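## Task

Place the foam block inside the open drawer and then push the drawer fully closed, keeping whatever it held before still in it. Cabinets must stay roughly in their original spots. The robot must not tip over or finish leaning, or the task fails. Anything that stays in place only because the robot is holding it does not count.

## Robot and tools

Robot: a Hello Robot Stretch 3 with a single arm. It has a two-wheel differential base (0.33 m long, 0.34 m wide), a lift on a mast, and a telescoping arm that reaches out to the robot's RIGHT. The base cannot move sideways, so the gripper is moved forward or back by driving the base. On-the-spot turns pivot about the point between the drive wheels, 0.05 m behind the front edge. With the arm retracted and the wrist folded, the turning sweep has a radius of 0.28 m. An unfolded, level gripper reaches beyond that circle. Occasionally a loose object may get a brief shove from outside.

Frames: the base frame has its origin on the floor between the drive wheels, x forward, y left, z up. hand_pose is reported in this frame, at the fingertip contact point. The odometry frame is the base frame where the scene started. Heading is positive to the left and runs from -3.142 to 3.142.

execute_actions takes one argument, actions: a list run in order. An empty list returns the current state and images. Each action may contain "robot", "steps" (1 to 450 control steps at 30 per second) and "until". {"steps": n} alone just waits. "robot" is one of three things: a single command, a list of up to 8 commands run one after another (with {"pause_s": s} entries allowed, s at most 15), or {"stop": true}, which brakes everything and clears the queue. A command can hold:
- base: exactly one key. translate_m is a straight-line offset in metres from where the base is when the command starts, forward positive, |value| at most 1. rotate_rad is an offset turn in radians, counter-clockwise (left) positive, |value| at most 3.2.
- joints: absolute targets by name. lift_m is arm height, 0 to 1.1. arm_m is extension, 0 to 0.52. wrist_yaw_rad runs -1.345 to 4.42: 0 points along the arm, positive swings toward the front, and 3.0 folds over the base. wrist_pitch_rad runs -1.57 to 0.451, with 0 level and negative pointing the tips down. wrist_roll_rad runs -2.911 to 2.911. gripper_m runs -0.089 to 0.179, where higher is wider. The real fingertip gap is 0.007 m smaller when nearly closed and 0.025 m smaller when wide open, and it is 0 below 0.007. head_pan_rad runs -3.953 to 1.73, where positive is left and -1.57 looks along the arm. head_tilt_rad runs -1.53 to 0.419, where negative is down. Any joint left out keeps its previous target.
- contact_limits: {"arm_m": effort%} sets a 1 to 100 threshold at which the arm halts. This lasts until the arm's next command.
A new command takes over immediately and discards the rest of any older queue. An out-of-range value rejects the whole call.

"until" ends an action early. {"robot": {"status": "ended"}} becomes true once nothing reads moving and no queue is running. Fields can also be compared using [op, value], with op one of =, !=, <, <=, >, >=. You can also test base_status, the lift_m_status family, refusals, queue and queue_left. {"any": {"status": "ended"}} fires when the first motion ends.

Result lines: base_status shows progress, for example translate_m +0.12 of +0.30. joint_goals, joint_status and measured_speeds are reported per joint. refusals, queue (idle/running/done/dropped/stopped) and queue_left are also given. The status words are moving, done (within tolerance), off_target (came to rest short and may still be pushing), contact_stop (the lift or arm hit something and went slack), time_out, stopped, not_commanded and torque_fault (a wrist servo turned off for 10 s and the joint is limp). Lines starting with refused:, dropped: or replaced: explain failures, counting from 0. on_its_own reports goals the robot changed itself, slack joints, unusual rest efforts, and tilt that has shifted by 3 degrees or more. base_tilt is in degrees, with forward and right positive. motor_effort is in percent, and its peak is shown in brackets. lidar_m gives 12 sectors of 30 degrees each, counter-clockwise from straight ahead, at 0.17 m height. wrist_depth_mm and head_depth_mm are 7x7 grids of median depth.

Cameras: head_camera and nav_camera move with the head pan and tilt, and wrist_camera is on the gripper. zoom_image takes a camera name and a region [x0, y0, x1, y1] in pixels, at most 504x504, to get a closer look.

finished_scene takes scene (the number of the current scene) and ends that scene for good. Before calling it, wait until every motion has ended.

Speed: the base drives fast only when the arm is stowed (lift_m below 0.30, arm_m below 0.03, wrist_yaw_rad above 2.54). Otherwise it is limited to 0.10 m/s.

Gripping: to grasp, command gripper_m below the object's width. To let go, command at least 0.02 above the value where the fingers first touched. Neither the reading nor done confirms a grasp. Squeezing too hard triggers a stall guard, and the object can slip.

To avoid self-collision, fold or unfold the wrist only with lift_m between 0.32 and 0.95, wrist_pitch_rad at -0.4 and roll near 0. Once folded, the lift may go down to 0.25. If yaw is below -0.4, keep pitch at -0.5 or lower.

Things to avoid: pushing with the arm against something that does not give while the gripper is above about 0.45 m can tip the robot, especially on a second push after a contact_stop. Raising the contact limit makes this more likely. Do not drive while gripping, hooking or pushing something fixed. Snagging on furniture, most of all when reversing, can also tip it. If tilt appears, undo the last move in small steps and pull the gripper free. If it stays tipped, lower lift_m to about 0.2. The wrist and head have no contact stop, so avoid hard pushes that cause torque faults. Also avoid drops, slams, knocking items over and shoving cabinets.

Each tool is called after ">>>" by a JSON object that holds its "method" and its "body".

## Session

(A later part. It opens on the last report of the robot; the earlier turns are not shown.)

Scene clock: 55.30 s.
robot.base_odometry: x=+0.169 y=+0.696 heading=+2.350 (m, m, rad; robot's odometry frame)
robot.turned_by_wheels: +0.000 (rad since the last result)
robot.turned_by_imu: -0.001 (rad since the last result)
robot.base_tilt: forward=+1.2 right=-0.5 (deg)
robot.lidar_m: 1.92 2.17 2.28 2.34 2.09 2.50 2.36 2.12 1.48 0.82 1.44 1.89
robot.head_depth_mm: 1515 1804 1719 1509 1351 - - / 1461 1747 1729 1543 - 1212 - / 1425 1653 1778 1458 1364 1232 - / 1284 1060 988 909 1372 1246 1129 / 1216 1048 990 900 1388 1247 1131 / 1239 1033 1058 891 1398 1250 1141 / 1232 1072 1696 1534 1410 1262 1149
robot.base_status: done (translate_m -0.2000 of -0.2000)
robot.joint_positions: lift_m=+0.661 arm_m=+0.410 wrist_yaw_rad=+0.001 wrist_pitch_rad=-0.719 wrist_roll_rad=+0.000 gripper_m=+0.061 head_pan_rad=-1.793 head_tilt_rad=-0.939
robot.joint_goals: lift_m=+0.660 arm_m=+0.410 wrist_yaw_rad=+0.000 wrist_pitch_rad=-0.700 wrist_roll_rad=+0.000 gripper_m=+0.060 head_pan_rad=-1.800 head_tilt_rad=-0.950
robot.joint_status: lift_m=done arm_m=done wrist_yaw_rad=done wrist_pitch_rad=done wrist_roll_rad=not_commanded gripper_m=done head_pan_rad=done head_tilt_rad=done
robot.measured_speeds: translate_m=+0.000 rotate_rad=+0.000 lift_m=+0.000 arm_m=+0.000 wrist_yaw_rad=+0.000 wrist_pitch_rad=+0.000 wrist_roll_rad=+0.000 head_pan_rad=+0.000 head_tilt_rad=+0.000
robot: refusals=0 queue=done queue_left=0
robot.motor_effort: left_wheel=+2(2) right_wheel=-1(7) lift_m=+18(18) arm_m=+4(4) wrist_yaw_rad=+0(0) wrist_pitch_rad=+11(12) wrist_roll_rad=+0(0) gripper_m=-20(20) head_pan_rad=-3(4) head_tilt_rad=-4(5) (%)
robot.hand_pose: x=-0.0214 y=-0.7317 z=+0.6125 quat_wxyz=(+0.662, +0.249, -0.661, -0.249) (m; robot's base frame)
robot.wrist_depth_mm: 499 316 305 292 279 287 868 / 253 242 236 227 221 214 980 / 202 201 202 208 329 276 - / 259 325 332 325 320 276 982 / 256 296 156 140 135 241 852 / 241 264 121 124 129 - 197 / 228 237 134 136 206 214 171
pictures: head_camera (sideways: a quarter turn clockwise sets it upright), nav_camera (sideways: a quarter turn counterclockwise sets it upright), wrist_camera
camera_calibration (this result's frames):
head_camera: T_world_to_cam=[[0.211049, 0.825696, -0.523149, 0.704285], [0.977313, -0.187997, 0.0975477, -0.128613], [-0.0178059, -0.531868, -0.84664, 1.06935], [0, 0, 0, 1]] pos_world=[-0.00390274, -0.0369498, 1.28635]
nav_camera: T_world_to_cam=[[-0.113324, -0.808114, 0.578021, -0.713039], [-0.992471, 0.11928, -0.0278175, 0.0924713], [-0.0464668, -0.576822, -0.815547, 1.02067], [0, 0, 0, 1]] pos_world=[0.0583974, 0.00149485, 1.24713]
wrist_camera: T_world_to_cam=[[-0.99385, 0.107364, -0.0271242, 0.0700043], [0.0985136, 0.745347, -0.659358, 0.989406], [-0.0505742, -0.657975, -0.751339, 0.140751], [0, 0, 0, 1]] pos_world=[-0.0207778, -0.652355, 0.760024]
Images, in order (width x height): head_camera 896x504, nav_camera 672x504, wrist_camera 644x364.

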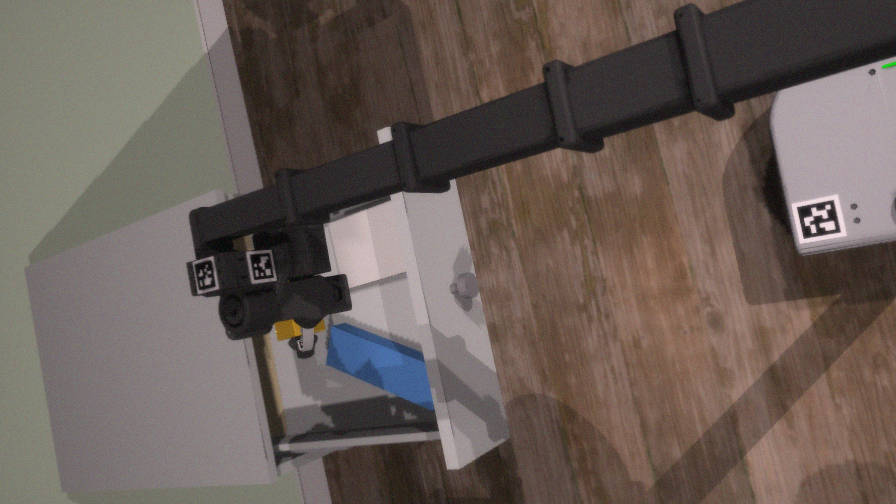

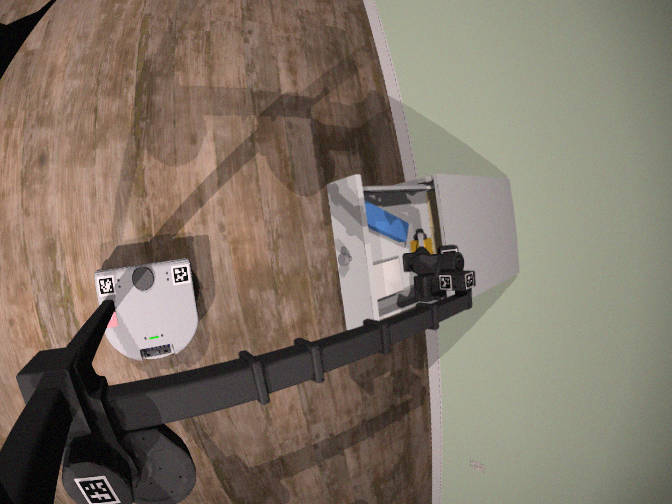

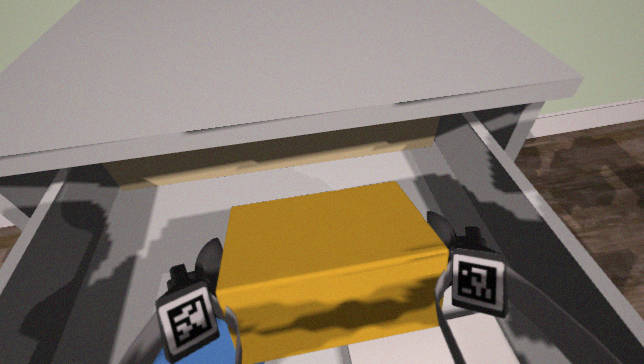

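>>> {"method": "execute_actions", "body": {"actions": [{"robot":[{"joints":{"arm_m":0.445,"lift_m":0.63},"base":{"translate_m":0.015}},{"joints":{"arm_m":0.475}},{"joints":{"lift_m":0.6}},{"joints":{"gripper_m":0.13}}],"steps":450,"until":{"robot":{"status":"ended"}}}]}}

Scene clock: 59.77 s.
robot.base_odometry: x=+0.158 y=+0.707 heading=+2.350 (m, m, rad; robot's odometry frame)
robot.turned_by_wheels: +0.000 (rad since the last result)
robot.turned_by_imu: -0.001 (rad since the last result)
robot.base_tilt: forward=+1.1 right=-0.4 (deg)
robot.lidar_m: 1.91 2.16 2.25 2.35 2.13 2.51 2.38 2.12 1.48 0.82 1.44 1.89
robot.head_depth_mm: 1507 1795 1705 1510 1347 1232 - / 1473 1742 1735 1493 1399 - - / 1432 1620 1719 1464 1350 1230 - / 1245 1059 988 908 1377 1244 1129 / 1221 1045 994 901 1378 1249 1132 / 1237 1037 1040 886 1390 1261 1143 / 1243 1097 1707 1587 1398 1265 1149
robot.base_status: done (translate_m +0.0150 of +0.0150)
robot.joint_positions: lift_m=+0.601 arm_m=+0.475 wrist_yaw_rad=+0.001 wrist_pitch_rad=-0.717 wrist_roll_rad=+0.000 gripper_m=+0.130 head_pan_rad=-1.793 head_tilt_rad=-0.939
robot.joint_goals: lift_m=+0.600 arm_m=+0.475 wrist_yaw_rad=+0.000 wrist_pitch_rad=-0.700 wrist_roll_rad=+0.000 gripper_m=+0.130 head_pan_rad=-1.800 head_tilt_rad=-0.950
robot.joint_status: lift_m=done arm_m=done wrist_yaw_rad=done wrist_pitch_rad=done wrist_roll_rad=not_commanded gripper_m=done head_pan_rad=done head_tilt_rad=done
robot.measured_speeds: translate_m=+0.000 rotate_rad=+0.000 lift_m=+0.000 arm_m=+0.000 wrist_yaw_rad=+0.000 wrist_pitch_rad=+0.000 wrist_roll_rad=+0.000 head_pan_rad=+0.000 head_tilt_rad=+0.000
robot: refusals=0 queue=done queue_left=0
robot.motor_effort: left_wheel=+2(7) right_wheel=-2(4) lift_m=+19(17) arm_m=+3(4) wrist_yaw_rad=-1(1) wrist_pitch_rad=+10(11) wrist_roll_rad=+0(0) gripper_m=+0(92) head_pan_rad=-3(3) head_tilt_rad=-5(4) (%)
robot.hand_pose: x=-0.0214 y=-0.7969 z=+0.5527 quat_wxyz=(+0.662, +0.249, -0.662, -0.248) (m; robot's base frame)
robot.wrist_depth_mm: 159 153 146 140 134 129 124 / 121 117 113 114 116 121 176 / 111 114 223 236 247 245 187 / 228 241 245 247 240 231 183 / 222 224 218 160 167 209 187 / 199 201 147 142 142 - 177 / 177 - 132 127 131 163 162
pictures: head_camera (sideways: a quarter turn clockwise sets it upright), nav_camera (sideways: a quarter turn counterclockwise sets it upright), wrist_camera
camera_calibration (this result's frames):
head_camera: T_world_to_cam=[[0.211049, 0.825696, -0.523149, 0.704285], [0.977313, -0.187997, 0.0975477, -0.128613], [-0.017806, -0.531868, -0.84664, 1.06935], [0, 0, 0, 1]] pos_world=[-0.00390274, -0.0369498, 1.28635]
nav_camera: T_world_to_cam=[[-0.113324, -0.808114, 0.578021, -0.71304], [-0.992471, 0.11928, -0.0278174, 0.0924713], [-0.0464669, -0.576822, -0.815547, 1.02067], [0, 0, 0, 1]] pos_world=[0.0583974, 0.00149484, 1.24713]
wrist_camera: T_world_to_cam=[[-0.99385, 0.107329, -0.027264, 0.0754376], [0.0985148, 0.744494, -0.660321, 0.99848], [-0.0505739, -0.658946, -0.750488, 0.0516785], [0, 0, 0, 1]] pos_world=[-0.0207778, -0.717405, 0.700158]
Images, in order (width x height): head_camera 896x504, nav_camera 672x504, wrist_camera 644x364.

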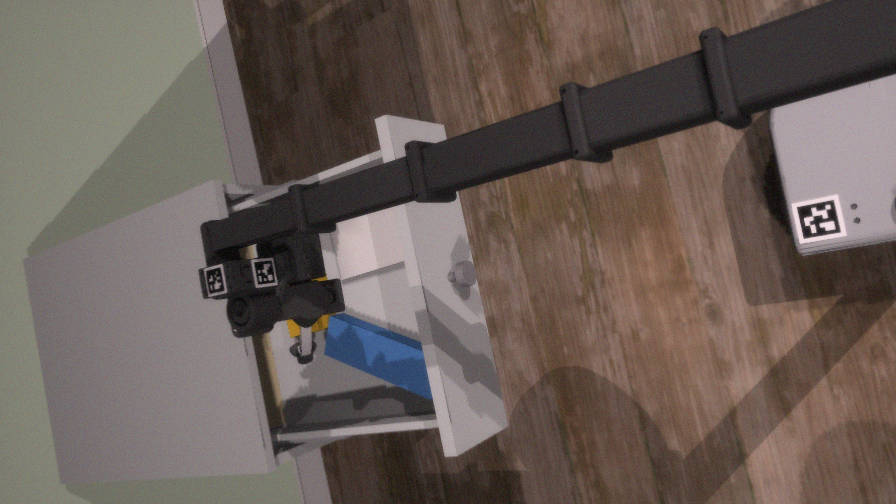

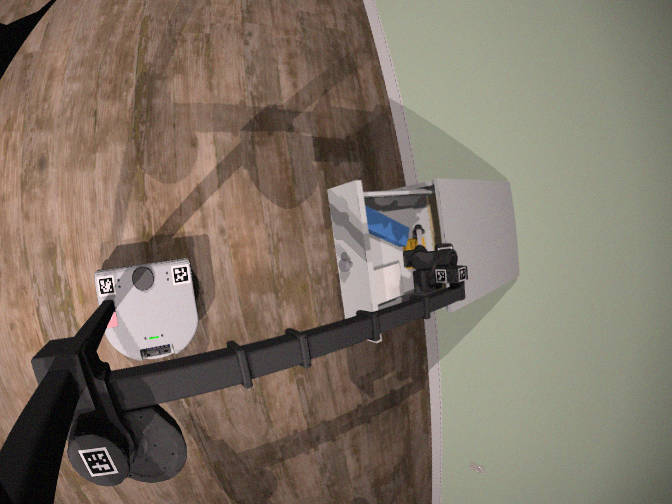

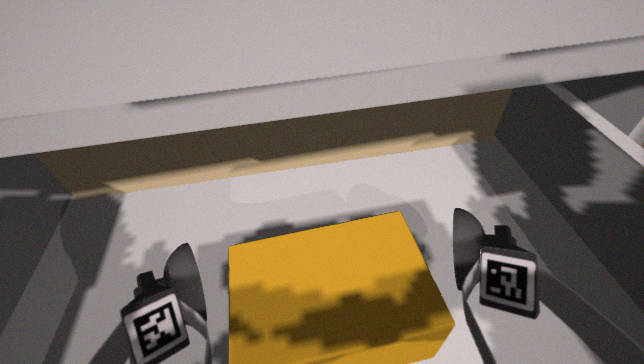

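>>> {"method": "execute_actions", "body": {"actions": [{"robot":[{"joints":{"lift_m":0.63}},{"joints":{"lift_m":0.72,"arm_m":0.4}},{"joints":{"arm_m":0.06,"gripper_m":0,"wrist_pitch_rad":-0.4}},{"joints":{"lift_m":0.575}},{"joints":{"arm_m":0.39},"contact_limits":{"arm_m":25}},{"joints":{"arm_m":0.445},"contact_limits":{"arm_m":22}}],"steps":450,"until":{"robot":{"status":"ended"}}},{"steps":100,"until":{"robot":{"status":"ended"}}},{"robot":{"joints":{"arm_m":0.36}},"steps":200,"until":{"robot":{"status":"ended"}}}]}}

Scene clock: 74.83 s.
robot.base_odometry: x=+0.158 y=+0.707 heading=+2.350 (m, m, rad; robot's odometry frame)
robot.turned_by_wheels: +0.000 (rad since the last result)
robot.turned_by_imu: -0.010 (rad since the last result)
robot.base_tilt: forward=+1.1 right=-0.5 (deg)
robot.lidar_m: 1.90 2.17 2.24 2.34 2.19 2.51 2.38 2.14 1.49 0.83 1.44 1.88
robot.head_depth_mm: 1515 1818 1722 1512 1346 1230 - / 1475 1756 1733 1529 1378 - - / 1429 1600 1716 1519 1345 1235 - / 1241 1022 1063 1484 1375 1243 1133 / 1217 1025 1087 1426 1384 1249 1137 / 1233 1029 1072 1489 1395 1258 1145 / 1234 1094 1727 1577 1408 1262 1142
robot.base_status: done (translate_m +0.0150 of +0.0150)
robot.joint_positions: lift_m=+0.576 arm_m=+0.360 wrist_yaw_rad=-0.002 wrist_pitch_rad=-0.414 wrist_roll_rad=+0.000 gripper_m=+0.000 head_pan_rad=-1.794 head_tilt_rad=-0.940
robot.joint_goals: lift_m=+0.575 arm_m=+0.360 wrist_yaw_rad=+0.000 wrist_pitch_rad=-0.400 wrist_roll_rad=+0.000 gripper_m=+0.000 head_pan_rad=-1.800 head_tilt_rad=-0.950
robot.joint_status: lift_m=done arm_m=done wrist_yaw_rad=done wrist_pitch_rad=done wrist_roll_rad=not_commanded gripper_m=done head_pan_rad=done head_tilt_rad=done
robot.measured_speeds: translate_m=+0.000 rotate_rad=+0.000 lift_m=+0.000 arm_m=+0.000 wrist_yaw_rad=+0.000 wrist_pitch_rad=+0.000 wrist_roll_rad=+0.000 head_pan_rad=+0.000 head_tilt_rad=+0.000
robot: refusals=0 queue=done queue_left=0
robot.motor_effort: left_wheel=+1(8) right_wheel=+0(14) lift_m=+18(49) arm_m=-4(22) wrist_yaw_rad=+1(13) wrist_pitch_rad=+8(14) wrist_roll_rad=+0(0) gripper_m=-3(91) head_pan_rad=-3(4) head_tilt_rad=-5(5) (%)
robot.hand_pose: x=-0.0219 y=-0.7302 z=+0.5892 quat_wxyz=(+0.692, +0.145, -0.692, -0.146) (m; robot's base frame)
robot.wrist_depth_mm: 655 679 682 719 748 790 844 / 692 397 338 296 266 249 922 / 228 225 228 236 247 260 979 / 225 232 245 255 268 286 - / 250 255 266 270 297 320 - / 915 278 293 - 330 366 841 / 836 309 324 353 377 720 734
pictures: head_camera (sideways: a quarter turn clockwise sets it upright), nav_camera (sideways: a quarter turn counterclockwise sets it upright), wrist_camera
camera_calibration (this result's frames):
head_camera: T_world_to_cam=[[0.211431, 0.826288, -0.522058, 0.702862], [0.977232, -0.188397, 0.097589, -0.128666], [-0.0177173, -0.530805, -0.847309, 1.07022], [0, 0, 0, 1]] pos_world=[-0.00390882, -0.0369276, 1.2863]
nav_camera: T_world_to_cam=[[-0.113717, -0.808803, 0.57698, -0.71168], [-0.992429, 0.119597, -0.0279489, 0.0926421], [-0.0463997, -0.57579, -0.81628, 1.02162], [0, 0, 0, 1]] pos_world=[0.0584134, 0.00154838, 1.24714]
wrist_camera: T_world_to_cam=[[-0.993623, 0.0965114, -0.0583002, 0.0791832], [0.0998353, 0.512735, -0.852723, 0.917153], [-0.0524049, -0.853105, -0.5191, -0.155091], [0, 0, 0, 1]] pos_world=[-0.0210136, -0.610208, 0.706186]
Images, in order (width x height): head_camera 896x504, nav_camera 672x504, wrist_camera 644x364.

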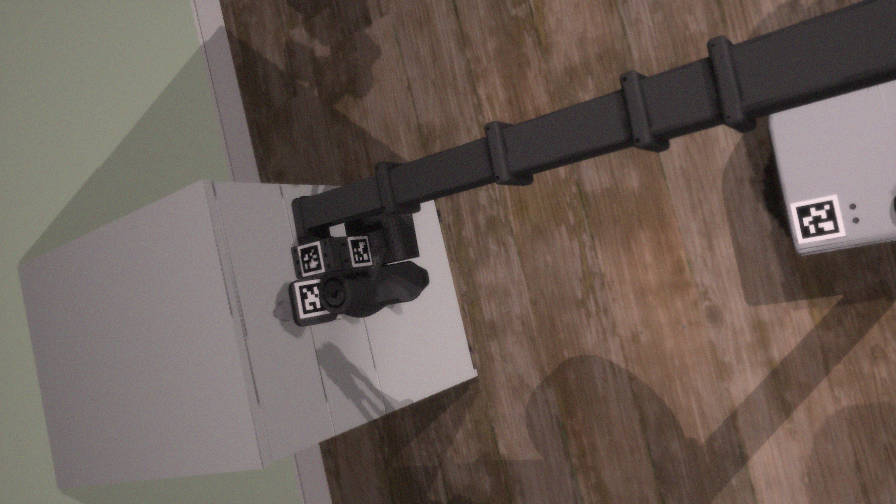

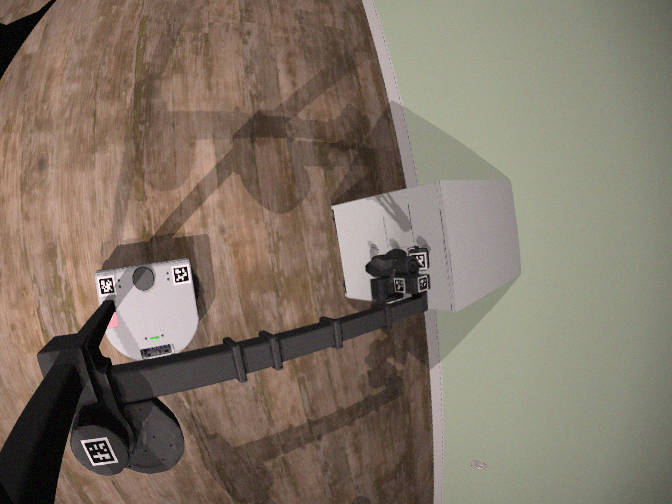

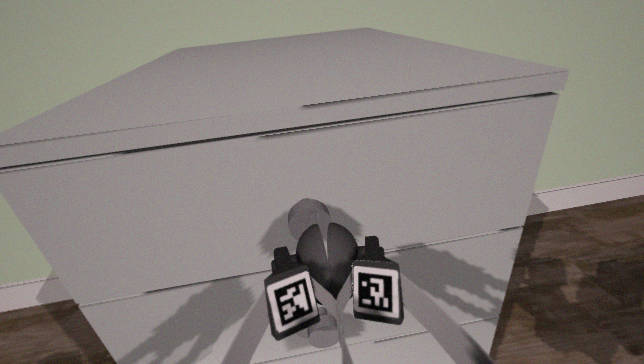

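>>> {"method": "finished_scene", "body": {"scene": 2}}

The scene is finished: the task was done.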